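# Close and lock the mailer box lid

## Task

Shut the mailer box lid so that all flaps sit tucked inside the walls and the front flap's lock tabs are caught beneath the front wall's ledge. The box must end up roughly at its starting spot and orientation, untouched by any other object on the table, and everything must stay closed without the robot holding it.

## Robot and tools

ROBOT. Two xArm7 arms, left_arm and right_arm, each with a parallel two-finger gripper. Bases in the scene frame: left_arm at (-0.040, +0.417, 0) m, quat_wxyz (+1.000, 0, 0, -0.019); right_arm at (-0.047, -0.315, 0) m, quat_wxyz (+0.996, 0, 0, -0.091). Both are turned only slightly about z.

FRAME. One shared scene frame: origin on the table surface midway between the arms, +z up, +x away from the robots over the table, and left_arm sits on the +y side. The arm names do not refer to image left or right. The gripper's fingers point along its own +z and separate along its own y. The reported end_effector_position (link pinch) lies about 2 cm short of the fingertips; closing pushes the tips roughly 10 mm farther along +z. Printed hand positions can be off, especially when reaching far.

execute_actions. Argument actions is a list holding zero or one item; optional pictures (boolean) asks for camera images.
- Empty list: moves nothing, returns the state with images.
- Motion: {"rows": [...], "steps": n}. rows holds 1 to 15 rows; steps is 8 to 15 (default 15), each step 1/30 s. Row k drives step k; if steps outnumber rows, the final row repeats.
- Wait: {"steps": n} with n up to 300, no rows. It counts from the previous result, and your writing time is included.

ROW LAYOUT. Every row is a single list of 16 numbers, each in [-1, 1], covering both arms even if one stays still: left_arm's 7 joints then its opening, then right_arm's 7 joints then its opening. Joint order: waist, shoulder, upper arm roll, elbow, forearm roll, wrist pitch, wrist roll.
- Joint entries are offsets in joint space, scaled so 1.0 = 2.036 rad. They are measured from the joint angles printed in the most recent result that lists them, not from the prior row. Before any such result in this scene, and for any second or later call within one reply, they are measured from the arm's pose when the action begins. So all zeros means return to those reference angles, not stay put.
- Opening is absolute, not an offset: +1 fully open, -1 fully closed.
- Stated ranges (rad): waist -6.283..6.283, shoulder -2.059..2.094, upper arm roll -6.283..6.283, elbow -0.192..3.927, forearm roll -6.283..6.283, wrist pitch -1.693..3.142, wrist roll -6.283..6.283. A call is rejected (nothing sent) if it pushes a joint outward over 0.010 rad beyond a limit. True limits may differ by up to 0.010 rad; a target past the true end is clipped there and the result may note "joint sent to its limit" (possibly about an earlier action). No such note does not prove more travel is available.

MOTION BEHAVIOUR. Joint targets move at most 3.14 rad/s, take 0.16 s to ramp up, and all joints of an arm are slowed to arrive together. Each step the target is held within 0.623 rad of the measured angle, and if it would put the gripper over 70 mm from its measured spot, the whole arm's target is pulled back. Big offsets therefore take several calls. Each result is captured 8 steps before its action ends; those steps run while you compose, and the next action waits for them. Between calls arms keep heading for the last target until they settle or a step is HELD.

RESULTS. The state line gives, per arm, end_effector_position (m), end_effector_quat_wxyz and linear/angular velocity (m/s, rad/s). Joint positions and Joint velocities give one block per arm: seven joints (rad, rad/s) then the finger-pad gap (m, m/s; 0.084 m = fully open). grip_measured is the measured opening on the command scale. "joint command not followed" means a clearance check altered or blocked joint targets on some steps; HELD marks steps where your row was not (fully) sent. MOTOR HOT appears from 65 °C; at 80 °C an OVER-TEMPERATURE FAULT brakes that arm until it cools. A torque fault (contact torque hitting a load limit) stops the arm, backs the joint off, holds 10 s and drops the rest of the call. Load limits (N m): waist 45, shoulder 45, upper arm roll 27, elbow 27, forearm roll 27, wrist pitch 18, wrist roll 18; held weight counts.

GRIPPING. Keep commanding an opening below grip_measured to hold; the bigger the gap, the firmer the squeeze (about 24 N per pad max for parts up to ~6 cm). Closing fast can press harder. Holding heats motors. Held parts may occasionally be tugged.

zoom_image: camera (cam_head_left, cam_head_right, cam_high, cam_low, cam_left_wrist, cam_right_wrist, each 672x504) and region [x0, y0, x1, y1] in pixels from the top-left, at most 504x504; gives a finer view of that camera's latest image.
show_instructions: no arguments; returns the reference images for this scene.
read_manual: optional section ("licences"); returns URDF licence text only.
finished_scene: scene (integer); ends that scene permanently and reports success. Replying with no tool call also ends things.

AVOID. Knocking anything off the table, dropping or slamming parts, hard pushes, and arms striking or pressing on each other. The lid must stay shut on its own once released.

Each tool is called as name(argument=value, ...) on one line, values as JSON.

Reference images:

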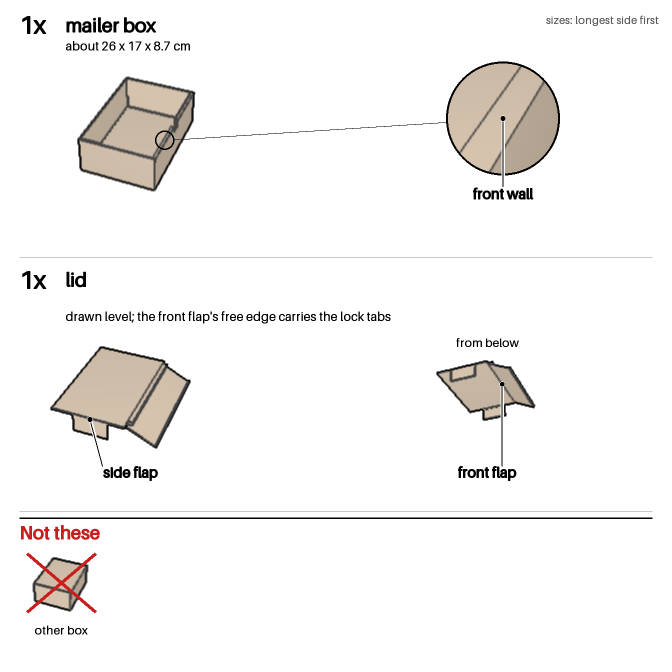

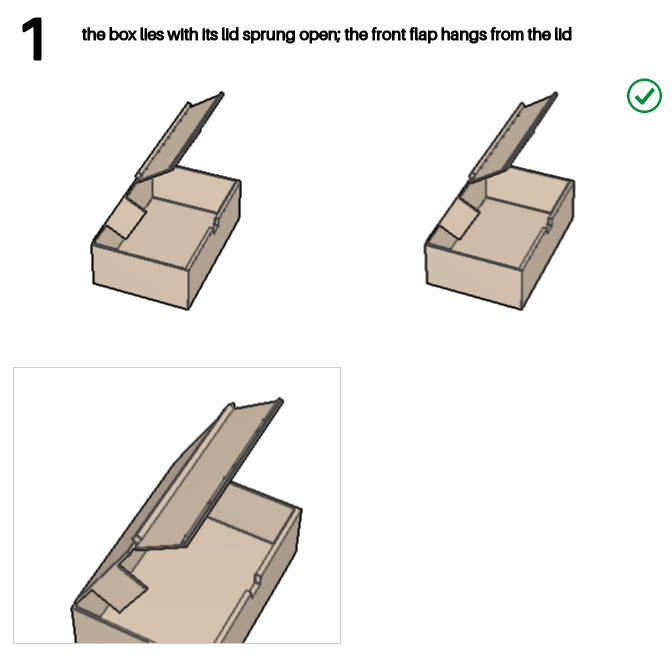

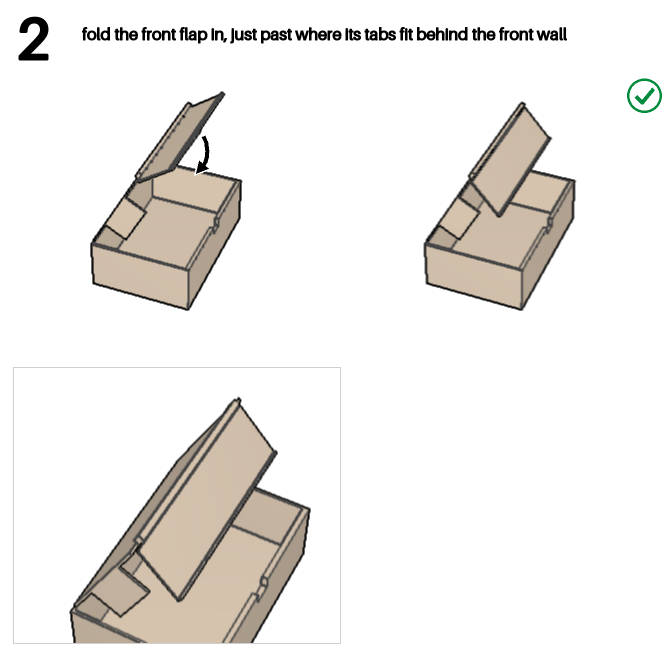

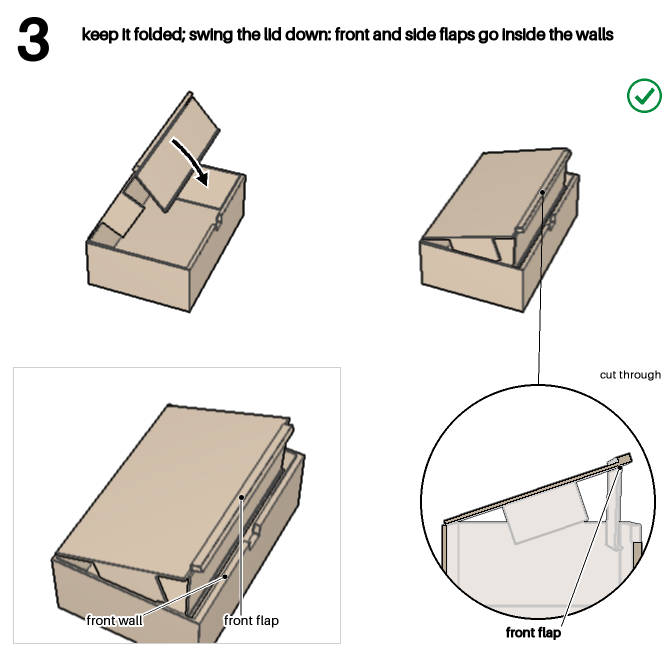

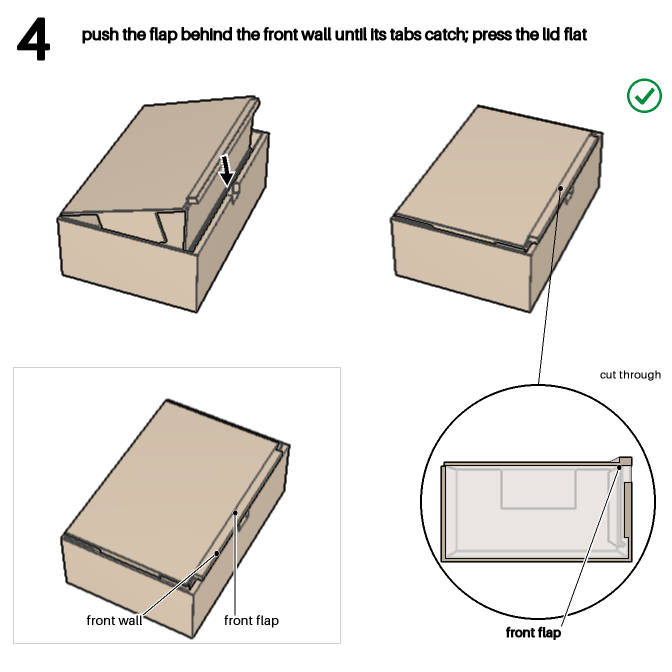

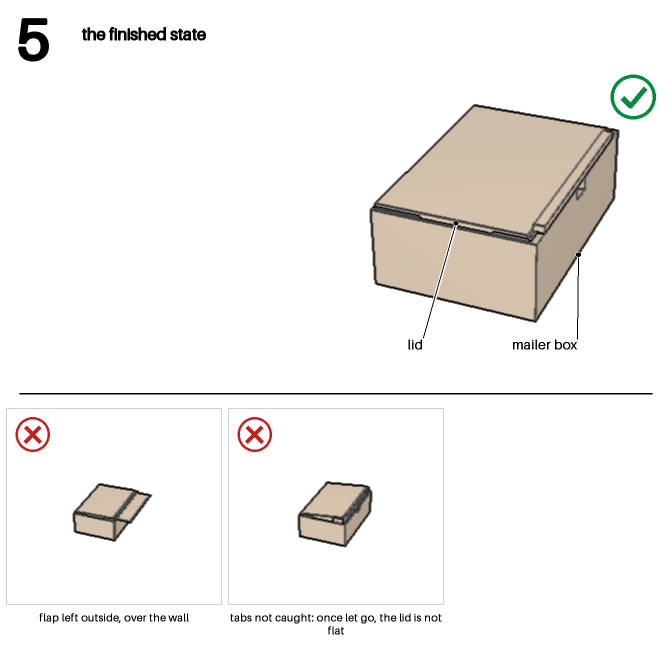

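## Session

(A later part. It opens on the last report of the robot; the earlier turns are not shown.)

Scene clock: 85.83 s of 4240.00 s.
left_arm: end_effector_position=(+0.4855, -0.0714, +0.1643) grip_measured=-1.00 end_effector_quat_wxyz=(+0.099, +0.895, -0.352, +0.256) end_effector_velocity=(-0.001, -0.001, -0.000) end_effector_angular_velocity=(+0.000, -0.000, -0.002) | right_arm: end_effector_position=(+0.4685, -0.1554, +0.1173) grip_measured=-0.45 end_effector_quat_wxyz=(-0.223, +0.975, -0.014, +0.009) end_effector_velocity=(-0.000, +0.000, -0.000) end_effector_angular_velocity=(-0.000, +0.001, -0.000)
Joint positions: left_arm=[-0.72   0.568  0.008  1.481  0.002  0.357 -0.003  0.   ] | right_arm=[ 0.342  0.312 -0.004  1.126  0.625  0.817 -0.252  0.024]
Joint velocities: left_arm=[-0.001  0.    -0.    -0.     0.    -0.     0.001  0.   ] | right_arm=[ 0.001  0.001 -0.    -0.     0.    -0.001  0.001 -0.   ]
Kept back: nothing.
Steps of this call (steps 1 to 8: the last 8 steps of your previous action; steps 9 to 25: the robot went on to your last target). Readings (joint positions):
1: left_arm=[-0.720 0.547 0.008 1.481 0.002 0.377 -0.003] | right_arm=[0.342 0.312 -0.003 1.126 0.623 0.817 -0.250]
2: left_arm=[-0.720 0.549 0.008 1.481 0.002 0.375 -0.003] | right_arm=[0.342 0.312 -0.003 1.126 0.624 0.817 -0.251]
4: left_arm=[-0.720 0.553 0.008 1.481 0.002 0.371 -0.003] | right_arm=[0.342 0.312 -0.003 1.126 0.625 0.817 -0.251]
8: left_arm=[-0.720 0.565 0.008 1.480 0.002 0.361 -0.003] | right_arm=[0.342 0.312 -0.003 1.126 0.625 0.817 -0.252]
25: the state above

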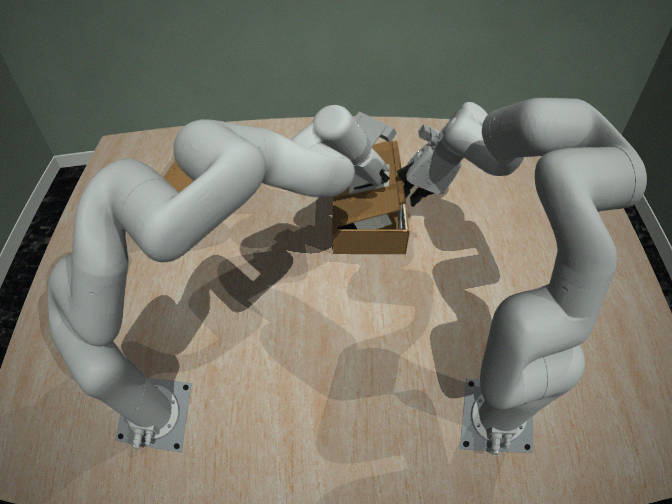

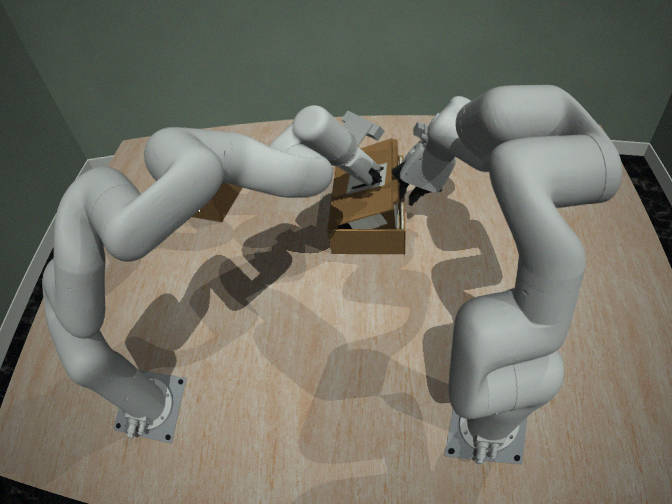

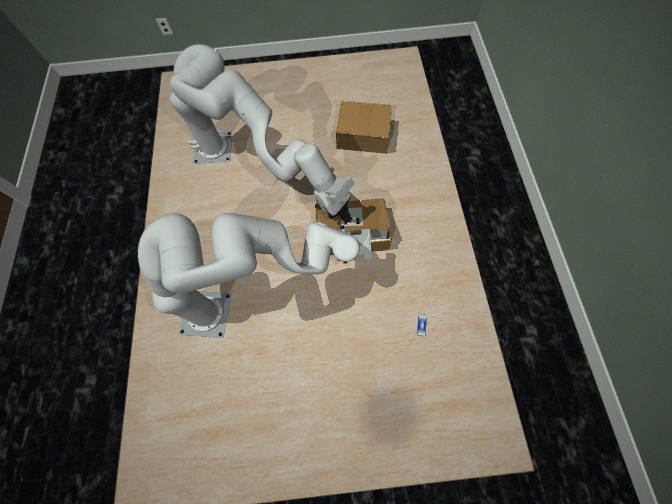

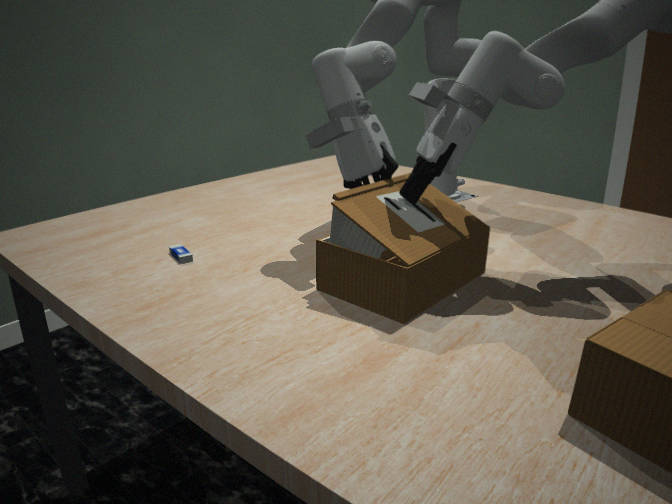

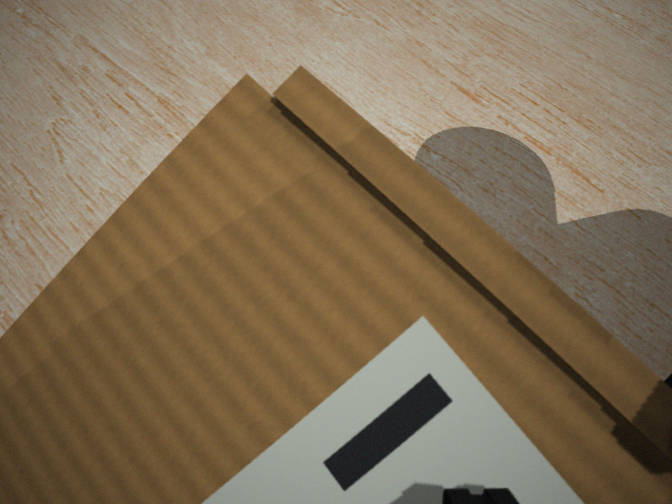

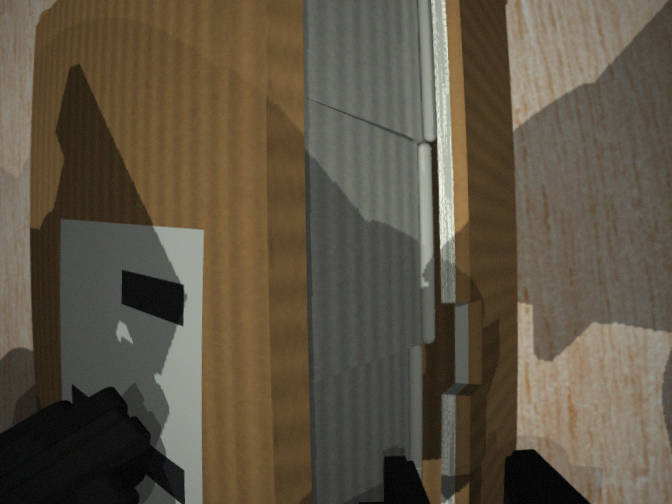

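Inside. Withdraw right, press.

execute_actions(actions=[{"rows":[[0,0,0,0,0,0,0,-1,-0.2,0,0,0,0,0,0,-0.43]]}])

execute_actions(actions=[{"steps":20}])

execute_actions(actions=[{"rows":[[0,0.015,0,0,0,-0.015,0,-1,0,0,0,0,0,0,0,-0.43],[0,0.015,0,0,0,-0.015,0,-1,0,0,0,0,0,0,0,-0.43],[0,0.015,0,0,0,-0.015,0,-1,0,0,0,0,0,0,0,-0.43],[0,0.015,0,0,0,-0.015,0,-1,0,0,0,0,0,0,0,-0.43],[0,0.03,0,0,0,-0.03,0,-1,0,0,0,0,0,0,0,-0.43],[0,0.03,0,0,0,-0.03,0,-1,0,0,0,0,0,0,0,-0.43],[0,0.03,0,0,0,-0.03,0,-1,0,0,0,0,0,0,0,-0.43],[0,0.03,0,0,0,-0.03,0,-1,0,0,0,0,0,0,0,-0.43],[0,0.04,0,0,0,-0.04,0,-1,0,0,0,0,0,0,0,-0.43],[0,0.04,0,0,0,-0.04,0,-1,0,0,0,0,0,0,0,-0.43],[0,0.04,0,0,0,-0.04,0,-1,0,0,0,0,0,0,0,-0.43],[0,0.05,0,0,0,-0.05,0,-1,0,0,0,0,0,0,0,-0.43]]}])

execute_actions(actions=[{"steps":30}])

execute_actions(actions=[{"rows":[[0,-0.03,0,0,0,0.03,0,-1,0,0,0,0,0,0,0,-0.43]]}])

execute_actions(actions=[{"steps":30}], pictures=true)

Scene clock: 86.83 s of 4240.00 s.
left_arm: end_effector_position=(+0.4855, -0.0715, +0.1642) grip_measured=-1.00 end_effector_quat_wxyz=(+0.099, +0.895, -0.352, +0.256) end_effector_velocity=(+0.000, +0.000, +0.000) end_effector_angular_velocity=(-0.000, -0.000, -0.000) | right_arm: end_effector_position=(+0.4857, -0.2266, +0.1176) grip_measured=-0.45 end_effector_quat_wxyz=(-0.222, +0.971, -0.079, +0.025) end_effector_velocity=(+0.080, -0.471, +0.001) end_effector_angular_velocity=(-0.028, -0.012, -0.878)
Joint positions: left_arm=[-0.72   0.568  0.008  1.481  0.002  0.357 -0.003  0.   ] | right_arm=[ 0.208  0.312 -0.005  1.127  0.626  0.817 -0.252  0.024]
Joint velocities: left_arm=[ 0.001 -0.    -0.001 -0.     0.     0.     0.001  0.   ] | right_arm=[-0.8   -0.003 -0.079  0.002 -0.001 -0.008  0.     0.   ]
Steps of this call (steps 1 to 15: the robot went on to your last target; steps 16 to 23: nothing new was sent; steps 24 to 30: the first 7 steps of this action). Readings (joint positions):
24: left_arm=[-0.720 0.568 0.008 1.481 0.002 0.357 -0.003] | right_arm=[0.341 0.312 -0.003 1.126 0.625 0.817 -0.252]
25: left_arm=[-0.720 0.568 0.008 1.481 0.002 0.357 -0.003] | right_arm=[0.336 0.312 -0.001 1.126 0.625 0.817 -0.252]
27: left_arm=[-0.720 0.568 0.008 1.481 0.002 0.357 -0.003] | right_arm=[0.294 0.312 0.006 1.126 0.626 0.818 -0.252]
30: the state above

Scene clock: 87.50 s of 4240.00 s.
left_arm: end_effector_position=(+0.4855, -0.0714, +0.1643) grip_measured=-1.00 end_effector_quat_wxyz=(+0.099, +0.895, -0.352, +0.256) end_effector_velocity=(+0.000, +0.000, +0.000) end_effector_angular_velocity=(-0.000, -0.001, +0.000) | right_arm: end_effector_position=(+0.4895, -0.3707, +0.1173) grip_measured=-0.45 end_effector_quat_wxyz=(-0.217, +0.952, -0.209, +0.054) end_effector_velocity=(-0.001, -0.020, +0.001) end_effector_angular_velocity=(-0.007, -0.001, -0.037)
Joint positions: left_arm=[-0.72   0.568  0.008  1.481  0.002  0.357 -0.003  0.   ] | right_arm=[-0.064  0.312 -0.002  1.126  0.625  0.817 -0.252  0.024]
Joint velocities: left_arm=[ 0.     0.     0.001  0.    -0.001 -0.     0.001  0.   ] | right_arm=[-0.017 -0.001 -0.02   0.002 -0.001 -0.001  0.001 -0.   ]
Kept back: nothing.
Steps of this call (steps 1 to 8: the last 8 steps of your previous action; steps 9 to 20: the robot went on to your last target). Readings (joint positions):
1: left_arm=[-0.720 0.568 0.008 1.481 0.002 0.357 -0.003] | right_arm=[0.182 0.312 -0.006 1.127 0.626 0.816 -0.252]
2: left_arm=[-0.720 0.568 0.008 1.481 0.002 0.357 -0.003] | right_arm=[0.156 0.312 -0.006 1.126 0.626 0.817 -0.252]
4: left_arm=[-0.720 0.568 0.008 1.481 0.002 0.357 -0.003] | right_arm=[0.105 0.312 -0.004 1.126 0.626 0.817 -0.252]
8: left_arm=[-0.720 0.568 0.008 1.481 0.002 0.357 -0.003] | right_arm=[0.001 0.312 -0.005 1.126 0.625 0.817 -0.252]
20: the state above

Scene clock: 87.73 s of 4240.00 s.
left_arm: end_effector_position=(+0.4872, -0.0732, +0.1447) grip_measured=-1.00 end_effector_quat_wxyz=(+0.099, +0.895, -0.352, +0.256) end_effector_velocity=(+0.007, -0.009, -0.136) end_effector_angular_velocity=(+0.010, +0.010, -0.002) | right_arm: end_effector_position=(+0.4895, -0.3703, +0.1173) grip_measured=-0.45 end_effector_quat_wxyz=(-0.217, +0.952, -0.208, +0.054) end_effector_velocity=(+0.000, +0.001, +0.001) end_effector_angular_velocity=(+0.000, -0.001, +0.000)
Joint positions: left_arm=[-0.72   0.606  0.008  1.481  0.002  0.319 -0.003  0.   ] | right_arm=[-0.063  0.312 -0.001  1.126  0.625  0.817 -0.252  0.024]
Joint velocities: left_arm=[-0.002  0.256  0.     0.002 -0.001 -0.24  -0.001  0.   ] | right_arm=[-0.001 -0.002  0.002 -0.001  0.    -0.     0.001  0.   ]
Steps of this call (steps 1 to 7: the first 7 steps of this action). Readings (joint positions):
1: left_arm=[-0.720 0.568 0.008 1.481 0.002 0.356 -0.003] | right_arm=[-0.064 0.312 -0.002 1.126 0.625 0.817 -0.252]
2: left_arm=[-0.720 0.571 0.008 1.481 0.002 0.352 -0.003] | right_arm=[-0.064 0.312 -0.003 1.126 0.625 0.817 -0.252]
4: left_arm=[-0.720 0.583 0.008 1.482 0.002 0.339 -0.003] | right_arm=[-0.064 0.312 -0.002 1.126 0.625 0.817 -0.252]
7: the state above

Scene clock: 88.73 s of 4240.00 s.
left_arm: end_effector_position=(+0.4907, -0.0764, +0.1184) grip_measured=-1.00 end_effector_quat_wxyz=(+0.101, +0.893, -0.352, +0.262) end_effector_velocity=(+0.000, -0.000, +0.001) end_effector_angular_velocity=(+0.000, -0.001, -0.001) | right_arm: end_effector_position=(+0.4895, -0.3707, +0.1173) grip_measured=-0.45 end_effector_quat_wxyz=(-0.217, +0.952, -0.209, +0.054) end_effector_velocity=(+0.000, +0.000, -0.000) end_effector_angular_velocity=(+0.000, +0.000, +0.000)
Joint positions: left_arm=[-0.72   0.662  0.008  1.484  0.002  0.254 -0.003  0.   ] | right_arm=[-0.064  0.312 -0.002  1.126  0.625  0.817 -0.252  0.024]
Joint velocities: left_arm=[-0.    -0.     0.     0.001  0.     0.     0.001  0.   ] | right_arm=[ 0.001  0.     0.    -0.     0.001 -0.     0.    -0.   ]
Kept back: nothing.
Steps of this call (steps 1 to 8: the last 8 steps of your previous action; steps 9 to 30: the robot went on to your last target). Readings (joint positions):
1: left_arm=[-0.720 0.614 0.008 1.480 0.002 0.312 -0.003] | right_arm=[-0.063 0.312 -0.001 1.126 0.625 0.817 -0.252]
2: left_arm=[-0.720 0.620 0.008 1.479 0.002 0.306 -0.003] | right_arm=[-0.063 0.312 -0.001 1.126 0.625 0.817 -0.252]
4: left_arm=[-0.720 0.633 0.008 1.480 0.002 0.293 -0.003] | right_arm=[-0.064 0.312 -0.002 1.126 0.625 0.817 -0.252]
8: left_arm=[-0.720 0.655 0.008 1.483 0.002 0.265 -0.003] | right_arm=[-0.064 0.312 -0.002 1.126 0.625 0.817 -0.252]
30: the state above
All arms were judged still, so your last target was given up. Only a new action makes them travel on or press farther. Fingers that are still opening or closing keep moving.

Scene clock: 88.97 s of 4240.00 s.
left_arm: end_effector_position=(+0.4859, -0.0716, +0.1360) grip_measured=-1.00 end_effector_quat_wxyz=(+0.097, +0.896, -0.352, +0.252) end_effector_velocity=(+0.023, -0.021, +0.136) end_effector_angular_velocity=(-0.105, -0.112, +0.001) | right_arm: end_effector_position=(+0.4895, -0.3707, +0.1173) grip_measured=-0.45 end_effector_quat_wxyz=(-0.217, +0.952, -0.209, +0.054) end_effector_velocity=(-0.000, +0.001, +0.001) end_effector_angular_velocity=(+0.001, +0.000, +0.002)
Joint positions: left_arm=[-0.719  0.615  0.008  1.475  0.002  0.312 -0.003  0.   ] | right_arm=[-0.064  0.312 -0.002  1.126  0.625  0.817 -0.252  0.024]
Joint velocities: left_arm=[ 0.    -0.161  0.     0.072  0.     0.08  -0.001  0.   ] | right_arm=[ 0.001 -0.001  0.    -0.    -0.     0.002 -0.    -0.   ]
Steps of this call (steps 1 to 7: the first 7 steps of this action). Readings (joint positions):
1: left_arm=[-0.720 0.662 0.008 1.484 0.002 0.254 -0.003] | right_arm=[-0.064 0.312 -0.002 1.126 0.625 0.817 -0.252]
2: left_arm=[-0.720 0.658 0.008 1.484 0.002 0.260 -0.003] | right_arm=[-0.064 0.312 -0.002 1.126 0.625 0.817 -0.252]
4: left_arm=[-0.720 0.639 0.008 1.475 0.002 0.290 -0.003] | right_arm=[-0.064 0.312 -0.002 1.126 0.625 0.817 -0.252]
7: the state above

Scene clock: 89.97 s of 4240.00 s.
left_arm: end_effector_position=(+0.4890, -0.0748, +0.1504) grip_measured=-1.00 end_effector_quat_wxyz=(+0.101, +0.893, -0.352, +0.262) end_effector_velocity=(+0.000, -0.000, +0.000) end_effector_angular_velocity=(-0.001, -0.000, +0.001) | right_arm: end_effector_position=(+0.4895, -0.3707, +0.1173) grip_measured=-0.45 end_effector_quat_wxyz=(-0.217, +0.952, -0.209, +0.054) end_effector_velocity=(+0.000, -0.001, -0.000) end_effector_angular_velocity=(-0.001, -0.001, -0.001)
Joint positions: left_arm=[-0.72   0.601  0.008  1.484  0.002  0.315 -0.003  0.   ] | right_arm=[-0.064  0.312 -0.002  1.126  0.625  0.817 -0.252  0.024]
Joint velocities: left_arm=[ 0.    -0.     0.     0.001 -0.001 -0.    -0.     0.   ] | right_arm=[-0.001  0.     0.     0.    -0.    -0.001 -0.    -0.   ]
Kept back: nothing.
Steps of this call (steps 1 to 8: the last 8 steps of your previous action; steps 9 to 30: the robot went on to your last target). Readings (joint positions):
1: left_arm=[-0.719 0.611 0.008 1.478 0.002 0.314 -0.003] | right_arm=[-0.064 0.312 -0.002 1.126 0.625 0.817 -0.252]
2: left_arm=[-0.720 0.608 0.008 1.480 0.002 0.315 -0.003] | right_arm=[-0.064 0.312 -0.002 1.126 0.625 0.817 -0.252]
4: left_arm=[-0.720 0.605 0.008 1.481 0.002 0.316 -0.003] | right_arm=[-0.064 0.312 -0.002 1.126 0.625 0.817 -0.252]
8: left_arm=[-0.720 0.604 0.008 1.482 0.002 0.316 -0.003] | right_arm=[-0.064 0.312 -0.002 1.126 0.625 0.817 -0.252]
30: the state above
All arms were judged still, so your last target was given up. Only a new action makes them travel on or press farther. Fingers that are still opening or closing keep moving.

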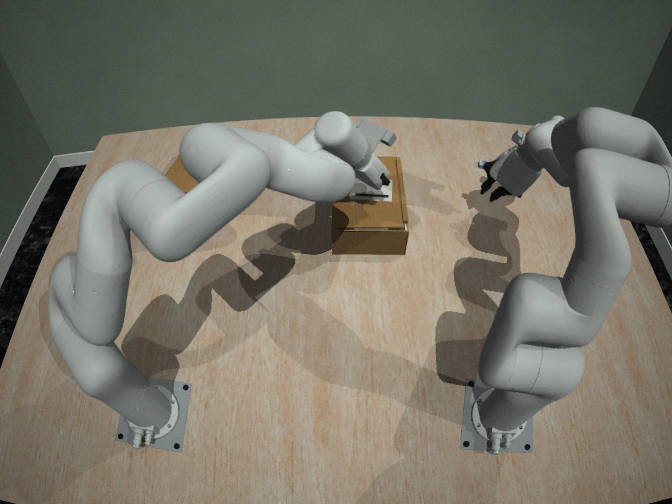

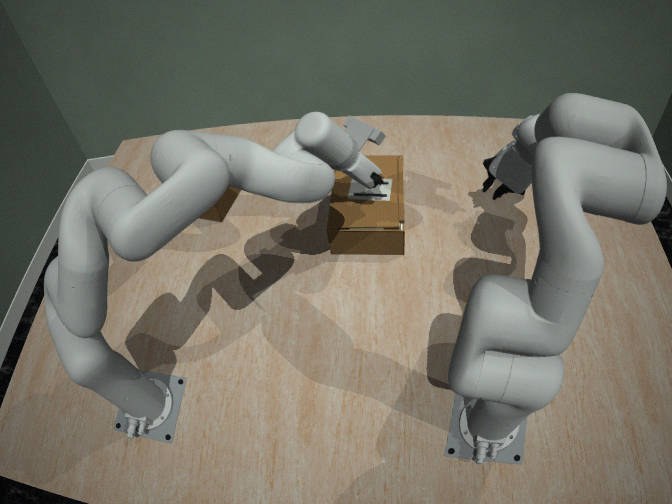

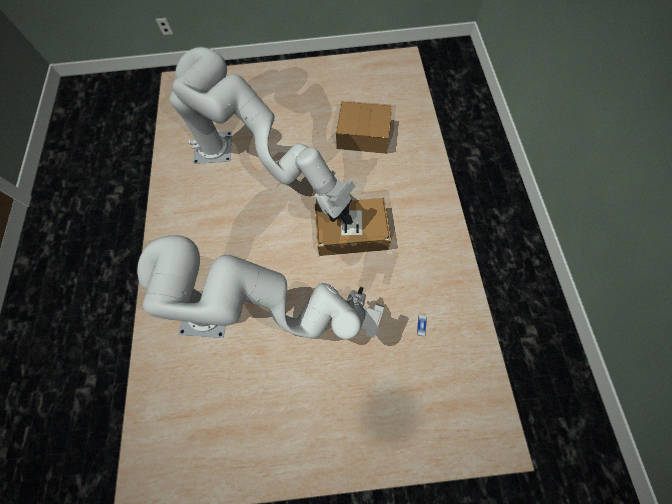

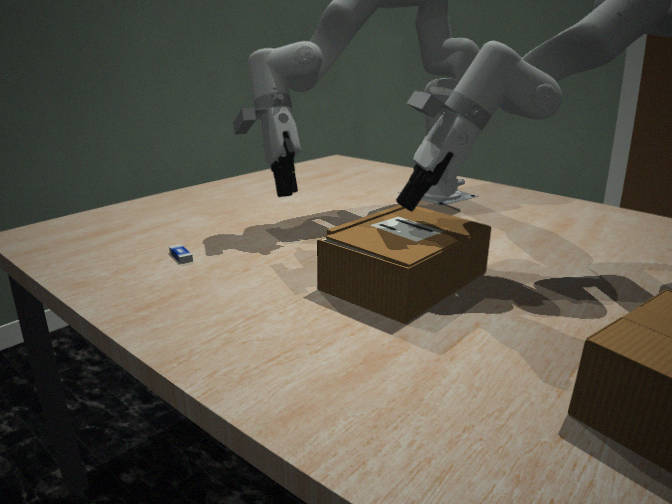

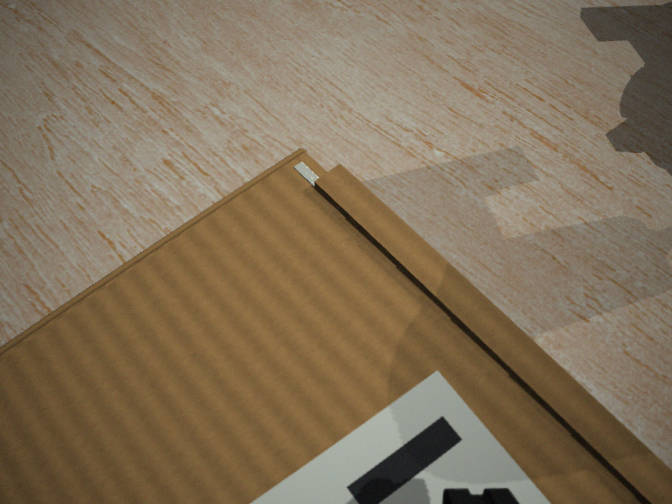

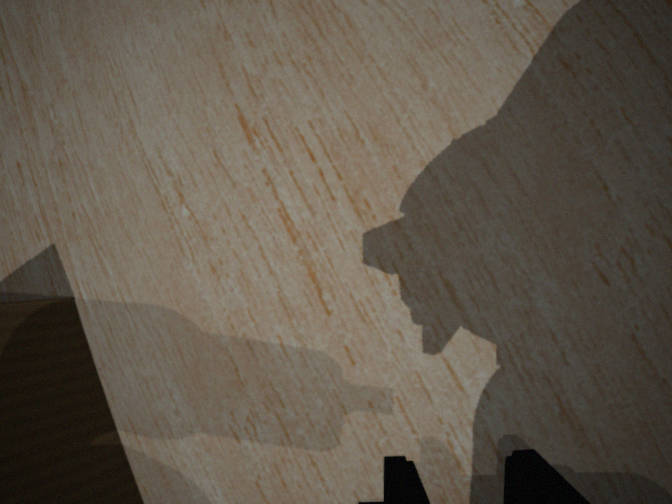

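execute_actions(actions=[{"rows":[[0.128,0,0,0,0,0,0,-1,0,0,0,0,0,0,0,-0.43]]}])

execute_actions(actions=[{"steps":20}])

execute_actions(actions=[{"rows":[[0,0.08,0,-0.094,0,-0.289,0,-1,0,0,0,0,0,0,0,-0.43]]}])

execute_actions(actions=[{"steps":20}])

execute_actions(actions=[{"rows":[[-0.006,0.015,0,0.03,0,0.015,0,-1,0,0,0,0,0,0,0,-0.43],[-0.006,0.015,0,0.03,0,0.015,0,-1,0,0,0,0,0,0,0,-0.43],[-0.006,0.015,0,0.03,0,0.015,0,-1,0,0,0,0,0,0,0,-0.43],[-0.012,0.03,0,0.059,0,0.029,0,-1,0,0,0,0,0,0,0,-0.43],[-0.012,0.03,0,0.059,0,0.029,0,-1,0,0,0,0,0,0,0,-0.43],[-0.012,0.03,0,0.059,0,0.029,0,-1,0,0,0,0,0,0,0,-0.43],[-0.018,0.045,0,0.088,0,0.044,0,-1,0,0,0,0,0,0,0,-0.43],[-0.018,0.045,0,0.088,0,0.044,0,-1,0,0,0,0,0,0,0,-0.43],[-0.018,0.045,0,0.088,0,0.044,0,-1,0,0,0,0,0,0,0,-0.43],[-0.024,0.06,0,0.118,0,0.058,0,-1,0,0,0,0,0,0,0,-0.43],[-0.024,0.06,0,0.118,0,0.058,0,-1,0,0,0,0,0,0,0,-0.43],[-0.024,0.06,0,0.118,0,0.058,0,-1,0,0,0,0,0,0,0,-0.43],[-0.03,0.075,0,0.148,0,0.072,0,-1,0,0,0,0,0,0,0,-0.43]]}])

execute_actions(actions=[{"steps":20}])

execute_actions(actions=[{"rows":[[-0.006,0.015,0,0.03,0,0.015,0,-1,0,0,0,0,0,0,0,-0.43],[-0.006,0.015,0,0.03,0,0.015,0,-1,0,0,0,0,0,0,0,-0.43],[-0.006,0.015,0,0.03,0,0.015,0,-1,0,0,0,0,0,0,0,-0.43],[-0.012,0.03,0,0.059,0,0.029,0,-1,0,0,0,0,0,0,0,-0.43],[-0.012,0.03,0,0.059,0,0.029,0,-1,0,0,0,0,0,0,0,-0.43],[-0.012,0.03,0,0.059,0,0.029,0,-1,0,0,0,0,0,0,0,-0.43],[-0.018,0.045,0,0.088,0,0.044,0,-1,0,0,0,0,0,0,0,-0.43],[-0.018,0.045,0,0.088,0,0.044,0,-1,0,0,0,0,0,0,0,-0.43],[-0.018,0.045,0,0.088,0,0.044,0,-1,0,0,0,0,0,0,0,-0.43],[-0.024,0.06,0,0.118,0,0.058,0,-1,0,0,0,0,0,0,0,-0.43],[-0.024,0.06,0,0.118,0,0.058,0,-1,0,0,0,0,0,0,0,-0.43],[-0.024,0.06,0,0.118,0,0.058,0,-1,0,0,0,0,0,0,0,-0.43],[-0.03,0.075,0,0.148,0,0.072,0,-1,0,0,0,0,0,0,0,-0.43]]}])

execute_actions(actions=[{"steps":20}], pictures=true)

Scene clock: 91.67 s of 4240.00 s.
left_arm: end_effector_position=(+0.5396, -0.0142, +0.1505) grip_measured=-1.00 end_effector_quat_wxyz=(+0.086, +0.911, -0.302, +0.267) end_effector_velocity=(+0.307, +0.414, -0.001) end_effector_angular_velocity=(+0.038, -0.024, +0.710) | right_arm: end_effector_position=(+0.4895, -0.3707, +0.1173) grip_measured=-0.45 end_effector_quat_wxyz=(-0.217, +0.952, -0.209, +0.054) end_effector_velocity=(+0.000, -0.000, +0.000) end_effector_angular_velocity=(-0.000, -0.000, -0.001)
Joint positions: left_arm=[-0.612  0.601  0.01   1.485  0.001  0.315 -0.003  0.   ] | right_arm=[-0.064  0.312 -0.002  1.126  0.625  0.817 -0.252  0.024]
Joint velocities: left_arm=[ 0.636  0.     0.086 -0.002 -0.004  0.001 -0.001  0.   ] | right_arm=[-0.    -0.     0.     0.    -0.    -0.     0.001 -0.   ]
Steps of this call (steps 1 to 44: nothing new was sent; steps 45 to 51: the first 7 steps of this action). Readings (joint positions):
45: left_arm=[-0.719 0.601 0.008 1.484 0.002 0.315 -0.003] | right_arm=[-0.064 0.312 -0.002 1.126 0.625 0.817 -0.252]
46: left_arm=[-0.714 0.601 0.006 1.484 0.002 0.315 -0.003] | right_arm=[-0.064 0.312 -0.002 1.126 0.625 0.817 -0.252]
48: left_arm=[-0.680 0.601 -0.002 1.485 0.002 0.315 -0.003] | right_arm=[-0.064 0.312 -0.002 1.126 0.625 0.817 -0.252]
51: the state above

Scene clock: 92.33 s of 4240.00 s.
left_arm: end_effector_position=(+0.5976, +0.0775, +0.1504) grip_measured=-1.00 end_effector_quat_wxyz=(+0.066, +0.931, -0.233, +0.273) end_effector_velocity=(+0.006, +0.011, -0.000) end_effector_angular_velocity=(+0.003, -0.002, +0.017) | right_arm: end_effector_position=(+0.4895, -0.3707, +0.1173) grip_measured=-0.45 end_effector_quat_wxyz=(-0.217, +0.952, -0.209, +0.054) end_effector_velocity=(-0.000, -0.000, -0.001) end_effector_angular_velocity=(+0.000, +0.001, -0.001)
Joint positions: left_arm=[-0.46   0.601  0.008  1.484  0.002  0.315 -0.003  0.   ] | right_arm=[-0.064  0.312 -0.002  1.126  0.625  0.817 -0.252  0.024]
Joint velocities: left_arm=[ 0.008  0.     0.009  0.    -0.002 -0.001 -0.     0.   ] | right_arm=[-0.     0.001  0.    -0.     0.    -0.     0.001 -0.   ]
Kept back: nothing.
Steps of this call (steps 1 to 8: the last 8 steps of your previous action; steps 9 to 20: the robot went on to your last target). Readings (joint positions):
1: left_arm=[-0.591 0.601 0.012 1.485 0.001 0.315 -0.003] | right_arm=[-0.064 0.312 -0.002 1.126 0.625 0.817 -0.252]
2: left_arm=[-0.571 0.601 0.011 1.485 0.001 0.315 -0.003] | right_arm=[-0.064 0.312 -0.002 1.126 0.625 0.817 -0.252]
4: left_arm=[-0.531 0.601 0.009 1.484 0.001 0.315 -0.003] | right_arm=[-0.064 0.312 -0.002 1.126 0.625 0.817 -0.252]
8: left_arm=[-0.470 0.601 0.013 1.484 0.001 0.315 -0.003] | right_arm=[-0.064 0.312 -0.002 1.126 0.625 0.817 -0.252]
20: the state above

Scene clock: 92.57 s of 4240.00 s.
left_arm: end_effector_position=(+0.6015, +0.0751, +0.1119) grip_measured=-1.00 end_effector_quat_wxyz=(+0.080, +0.914, -0.229, +0.326) end_effector_velocity=(-0.077, +0.039, -0.466) end_effector_angular_velocity=(-0.277, -0.523, -0.010) | right_arm: end_effector_position=(+0.4895, -0.3707, +0.1173) grip_measured=-0.45 end_effector_quat_wxyz=(-0.217, +0.952, -0.209, +0.054) end_effector_velocity=(+0.000, -0.000, -0.000) end_effector_angular_velocity=(-0.001, -0.001, +0.001)
Joint positions: left_arm=[-0.46   0.673  0.008  1.399  0.002  0.041 -0.003  0.   ] | right_arm=[-0.064  0.312 -0.002  1.126  0.625  0.817 -0.252  0.024]
Joint velocities: left_arm=[-0.003  0.711  0.001 -0.815  0.    -2.119  0.     0.   ] | right_arm=[ 0.     0.    -0.     0.     0.    -0.001 -0.001 -0.   ]
Steps of this call (steps 1 to 7: the first 7 steps of this action). Readings (joint positions):
1: left_arm=[-0.459 0.601 0.008 1.484 0.002 0.314 -0.003] | right_arm=[-0.064 0.312 -0.002 1.126 0.625 0.817 -0.252]
2: left_arm=[-0.459 0.603 0.008 1.482 0.002 0.305 -0.003] | right_arm=[-0.064 0.312 -0.002 1.126 0.625 0.817 -0.252]
4: left_arm=[-0.459 0.616 0.008 1.466 0.002 0.243 -0.003] | right_arm=[-0.064 0.312 -0.002 1.126 0.625 0.817 -0.252]
7: the state above

Scene clock: 93.23 s of 4240.00 s.
left_arm: end_effector_position=(+0.5903, +0.0811, +0.0660) grip_measured=-1.00 end_effector_quat_wxyz=(+0.093, +0.893, -0.224, +0.380) end_effector_velocity=(-0.001, -0.001, -0.001) end_effector_angular_velocity=(-0.000, +0.001, -0.001) | right_arm: end_effector_position=(+0.4895, -0.3707, +0.1173) grip_measured=-0.45 end_effector_quat_wxyz=(-0.217, +0.952, -0.209, +0.054) end_effector_velocity=(+0.000, -0.001, +0.001) end_effector_angular_velocity=(-0.000, -0.002, -0.002)
Joint positions: left_arm=[-0.46   0.764  0.008  1.293  0.002 -0.273 -0.003  0.   ] | right_arm=[-0.064  0.312 -0.002  1.126  0.625  0.817 -0.252  0.024]
Joint velocities: left_arm=[-0.001  0.002 -0.001 -0.     0.    -0.001 -0.     0.   ] | right_arm=[-0.001 -0.002 -0.     0.    -0.     0.     0.001 -0.   ]
Kept back: nothing.
Steps of this call (steps 1 to 8: the last 8 steps of your previous action; steps 9 to 20: the robot went on to your last target). Readings (joint positions):
1: left_arm=[-0.460 0.697 0.008 1.372 0.002 -0.028 -0.003] | right_arm=[-0.064 0.312 -0.002 1.126 0.625 0.817 -0.252]
2: left_arm=[-0.460 0.718 0.008 1.347 0.002 -0.092 -0.003] | right_arm=[-0.064 0.312 -0.002 1.126 0.625 0.817 -0.252]
4: left_arm=[-0.460 0.750 0.008 1.311 0.002 -0.191 -0.003] | right_arm=[-0.064 0.312 -0.002 1.126 0.625 0.817 -0.252]
8: left_arm=[-0.460 0.763 0.008 1.296 0.002 -0.262 -0.003] | right_arm=[-0.064 0.312 -0.002 1.126 0.625 0.817 -0.252]
20: the state above

Scene clock: 93.47 s of 4240.00 s.
left_arm: end_effector_position=(+0.6002, +0.0615, +0.0661) grip_measured=-1.00 end_effector_quat_wxyz=(+0.096, +0.891, -0.232, +0.379) end_effector_velocity=(+0.044, -0.140, -0.002) end_effector_angular_velocity=(-0.009, +0.005, -0.136) | right_arm: end_effector_position=(+0.4895, -0.3707, +0.1173) grip_measured=-0.45 end_effector_quat_wxyz=(-0.217, +0.952, -0.209, +0.054) end_effector_velocity=(-0.001, +0.000, -0.001) end_effector_angular_velocity=(+0.002, +0.003, -0.000)
Joint positions: left_arm=[-0.477  0.806  0.008  1.379  0.002 -0.232 -0.003  0.   ] | right_arm=[-0.064  0.312 -0.002  1.126  0.625  0.817 -0.252  0.024]
Joint velocities: left_arm=[-0.12   0.265 -0.018  0.519  0.003  0.254 -0.001  0.   ] | right_arm=[-0.001  0.001  0.    -0.     0.     0.002  0.     0.   ]
Steps of this call (steps 1 to 7: the first 7 steps of this action). Readings (joint positions):
1: left_arm=[-0.460 0.764 0.008 1.294 0.002 -0.273 -0.003] | right_arm=[-0.064 0.312 -0.002 1.126 0.625 0.817 -0.252]
2: left_arm=[-0.461 0.767 0.008 1.299 0.001 -0.270 -0.003] | right_arm=[-0.064 0.312 -0.002 1.126 0.625 0.817 -0.252]
4: left_arm=[-0.465 0.780 0.009 1.326 0.001 -0.257 -0.003] | right_arm=[-0.064 0.312 -0.002 1.126 0.625 0.817 -0.252]
7: the state above

Scene clock: 94.13 s of 4240.00 s.
left_arm: end_effector_position=(+0.6191, +0.0121, +0.0661) grip_measured=-1.00 end_effector_quat_wxyz=(+0.104, +0.885, -0.252, +0.377) end_effector_velocity=(-0.001, -0.004, +0.001) end_effector_angular_velocity=(-0.002, -0.002, -0.005) | right_arm: end_effector_position=(+0.4895, -0.3707, +0.1173) grip_measured=-0.45 end_effector_quat_wxyz=(-0.217, +0.952, -0.209, +0.054) end_effector_velocity=(+0.000, +0.000, +0.000) end_effector_angular_velocity=(-0.000, -0.001, +0.001)
Joint positions: left_arm=[-0.52   0.916  0.008  1.594  0.002 -0.127 -0.003  0.   ] | right_arm=[-0.064  0.312 -0.002  1.126  0.625  0.817 -0.252  0.024]
Joint velocities: left_arm=[-0.003  0.002 -0.003  0.006  0.001  0.001  0.001  0.   ] | right_arm=[ 0.001 -0.    -0.     0.     0.    -0.    -0.    -0.   ]
Kept back: nothing.
Steps of this call (steps 1 to 8: the last 8 steps of your previous action; steps 9 to 20: the robot went on to your last target). Readings (joint positions):
1: left_arm=[-0.481 0.816 0.007 1.397 0.002 -0.222 -0.003] | right_arm=[-0.064 0.312 -0.002 1.126 0.625 0.817 -0.252]
2: left_arm=[-0.485 0.826 0.007 1.417 0.002 -0.212 -0.003] | right_arm=[-0.064 0.312 -0.002 1.126 0.625 0.817 -0.252]
4: left_arm=[-0.493 0.846 0.008 1.455 0.002 -0.193 -0.003] | right_arm=[-0.064 0.312 -0.002 1.126 0.625 0.817 -0.252]
8: left_arm=[-0.509 0.887 0.008 1.536 0.002 -0.155 -0.003] | right_arm=[-0.064 0.312 -0.002 1.126 0.625 0.817 -0.252]
20: the state above

Scene clock: 94.37 s of 4240.00 s.
left_arm: end_effector_position=(+0.6246, -0.0066, +0.0664) grip_measured=-1.00 end_effector_quat_wxyz=(+0.107, +0.883, -0.259, +0.377) end_effector_velocity=(+0.012, -0.139, -0.001) end_effector_angular_velocity=(-0.010, +0.010, -0.137) | right_arm: end_effector_position=(+0.4895, -0.3707, +0.1173) grip_measured=-0.45 end_effector_quat_wxyz=(-0.217, +0.952, -0.209, +0.054) end_effector_velocity=(+0.000, -0.000, +0.001) end_effector_angular_velocity=(-0.001, -0.003, -0.000)
Joint positions: left_arm=[-0.537  0.959  0.008  1.679  0.001 -0.085 -0.003  0.   ] | right_arm=[-0.064  0.312 -0.002  1.126  0.625  0.817 -0.252  0.024]
Joint velocities: left_arm=[-0.122  0.266 -0.021  0.516  0.003  0.253 -0.001  0.   ] | right_arm=[ 0.    -0.002 -0.    -0.     0.    -0.001 -0.    -0.   ]
Steps of this call (steps 1 to 7: the first 7 steps of this action). Readings (joint positions):
1: left_arm=[-0.521 0.916 0.008 1.595 0.002 -0.127 -0.003] | right_arm=[-0.064 0.312 -0.002 1.126 0.625 0.817 -0.252]
2: left_arm=[-0.522 0.919 0.008 1.600 0.001 -0.123 -0.003] | right_arm=[-0.064 0.312 -0.002 1.126 0.625 0.817 -0.252]
4: left_arm=[-0.526 0.932 0.009 1.627 0.001 -0.110 -0.003] | right_arm=[-0.064 0.312 -0.002 1.126 0.625 0.817 -0.252]
7: the state above

Scene clock: 95.03 s of 4240.00 s.
left_arm: end_effector_position=(+0.6316, -0.0547, +0.0681) grip_measured=-1.00 end_effector_quat_wxyz=(+0.116, +0.876, -0.279, +0.375) end_effector_velocity=(-0.001, -0.002, -0.001) end_effector_angular_velocity=(-0.002, +0.003, -0.002) | right_arm: end_effector_position=(+0.4895, -0.3707, +0.1173) grip_measured=-0.45 end_effector_quat_wxyz=(-0.217, +0.952, -0.209, +0.054) end_effector_velocity=(+0.000, -0.000, -0.000) end_effector_angular_velocity=(-0.000, +0.000, -0.001)
Joint positions: left_arm=[-0.581  1.068  0.008  1.895  0.002  0.019 -0.003  0.   ] | right_arm=[-0.064  0.312 -0.002  1.126  0.625  0.817 -0.252  0.024]
Joint velocities: left_arm=[-0.001  0.003 -0.002  0.004 -0.     0.002 -0.001  0.   ] | right_arm=[-0.001  0.001  0.     0.    -0.    -0.    -0.     0.   ]
Kept back: nothing.
Steps of this call (steps 1 to 8: the last 8 steps of your previous action; steps 9 to 20: the robot went on to your last target). Readings (joint positions):
1: left_arm=[-0.541 0.968 0.008 1.697 0.002 -0.076 -0.003] | right_arm=[-0.064 0.312 -0.002 1.126 0.625 0.817 -0.252]
2: left_arm=[-0.546 0.979 0.008 1.717 0.002 -0.066 -0.003] | right_arm=[-0.064 0.312 -0.002 1.126 0.625 0.817 -0.252]
4: left_arm=[-0.554 0.998 0.007 1.755 0.002 -0.047 -0.003] | right_arm=[-0.064 0.312 -0.002 1.126 0.625 0.817 -0.252]
8: left_arm=[-0.570 1.039 0.008 1.836 0.002 -0.008 -0.003] | right_arm=[-0.064 0.312 -0.002 1.126 0.625 0.817 -0.252]
20: the state above

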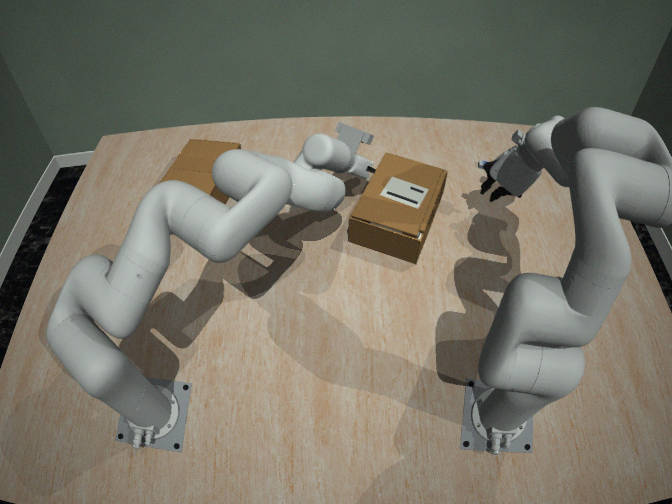

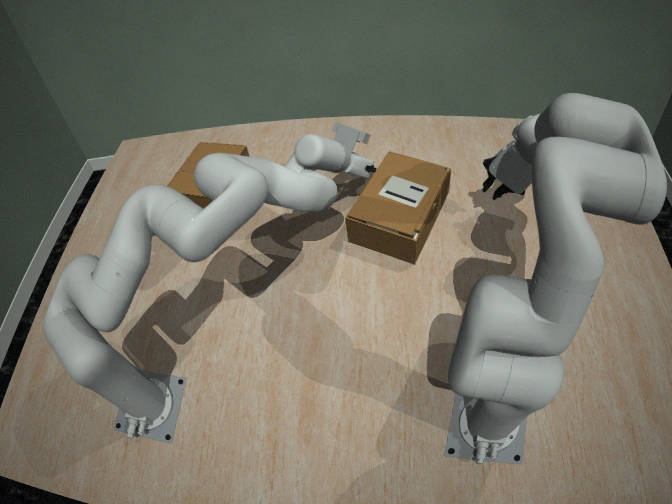

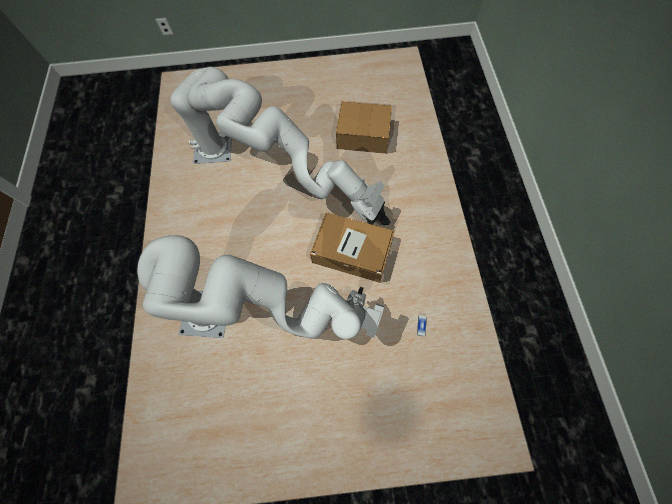

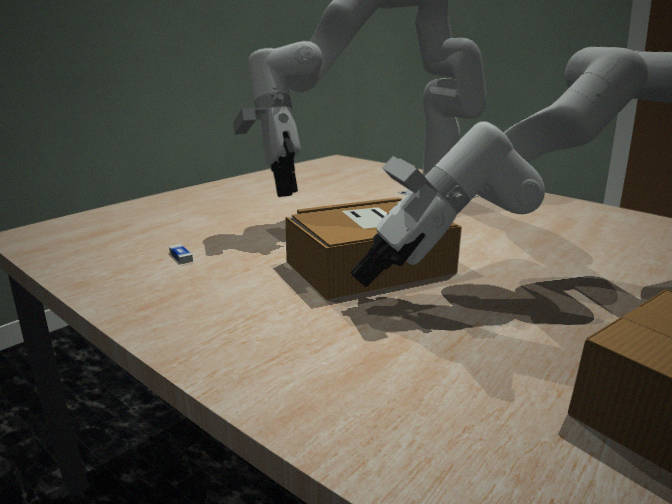

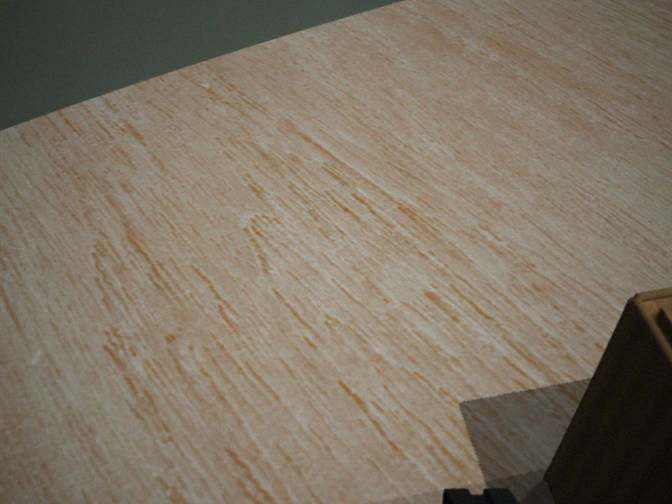

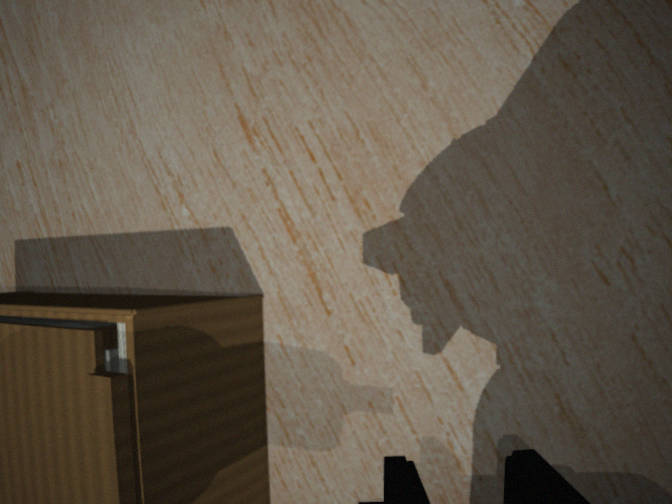

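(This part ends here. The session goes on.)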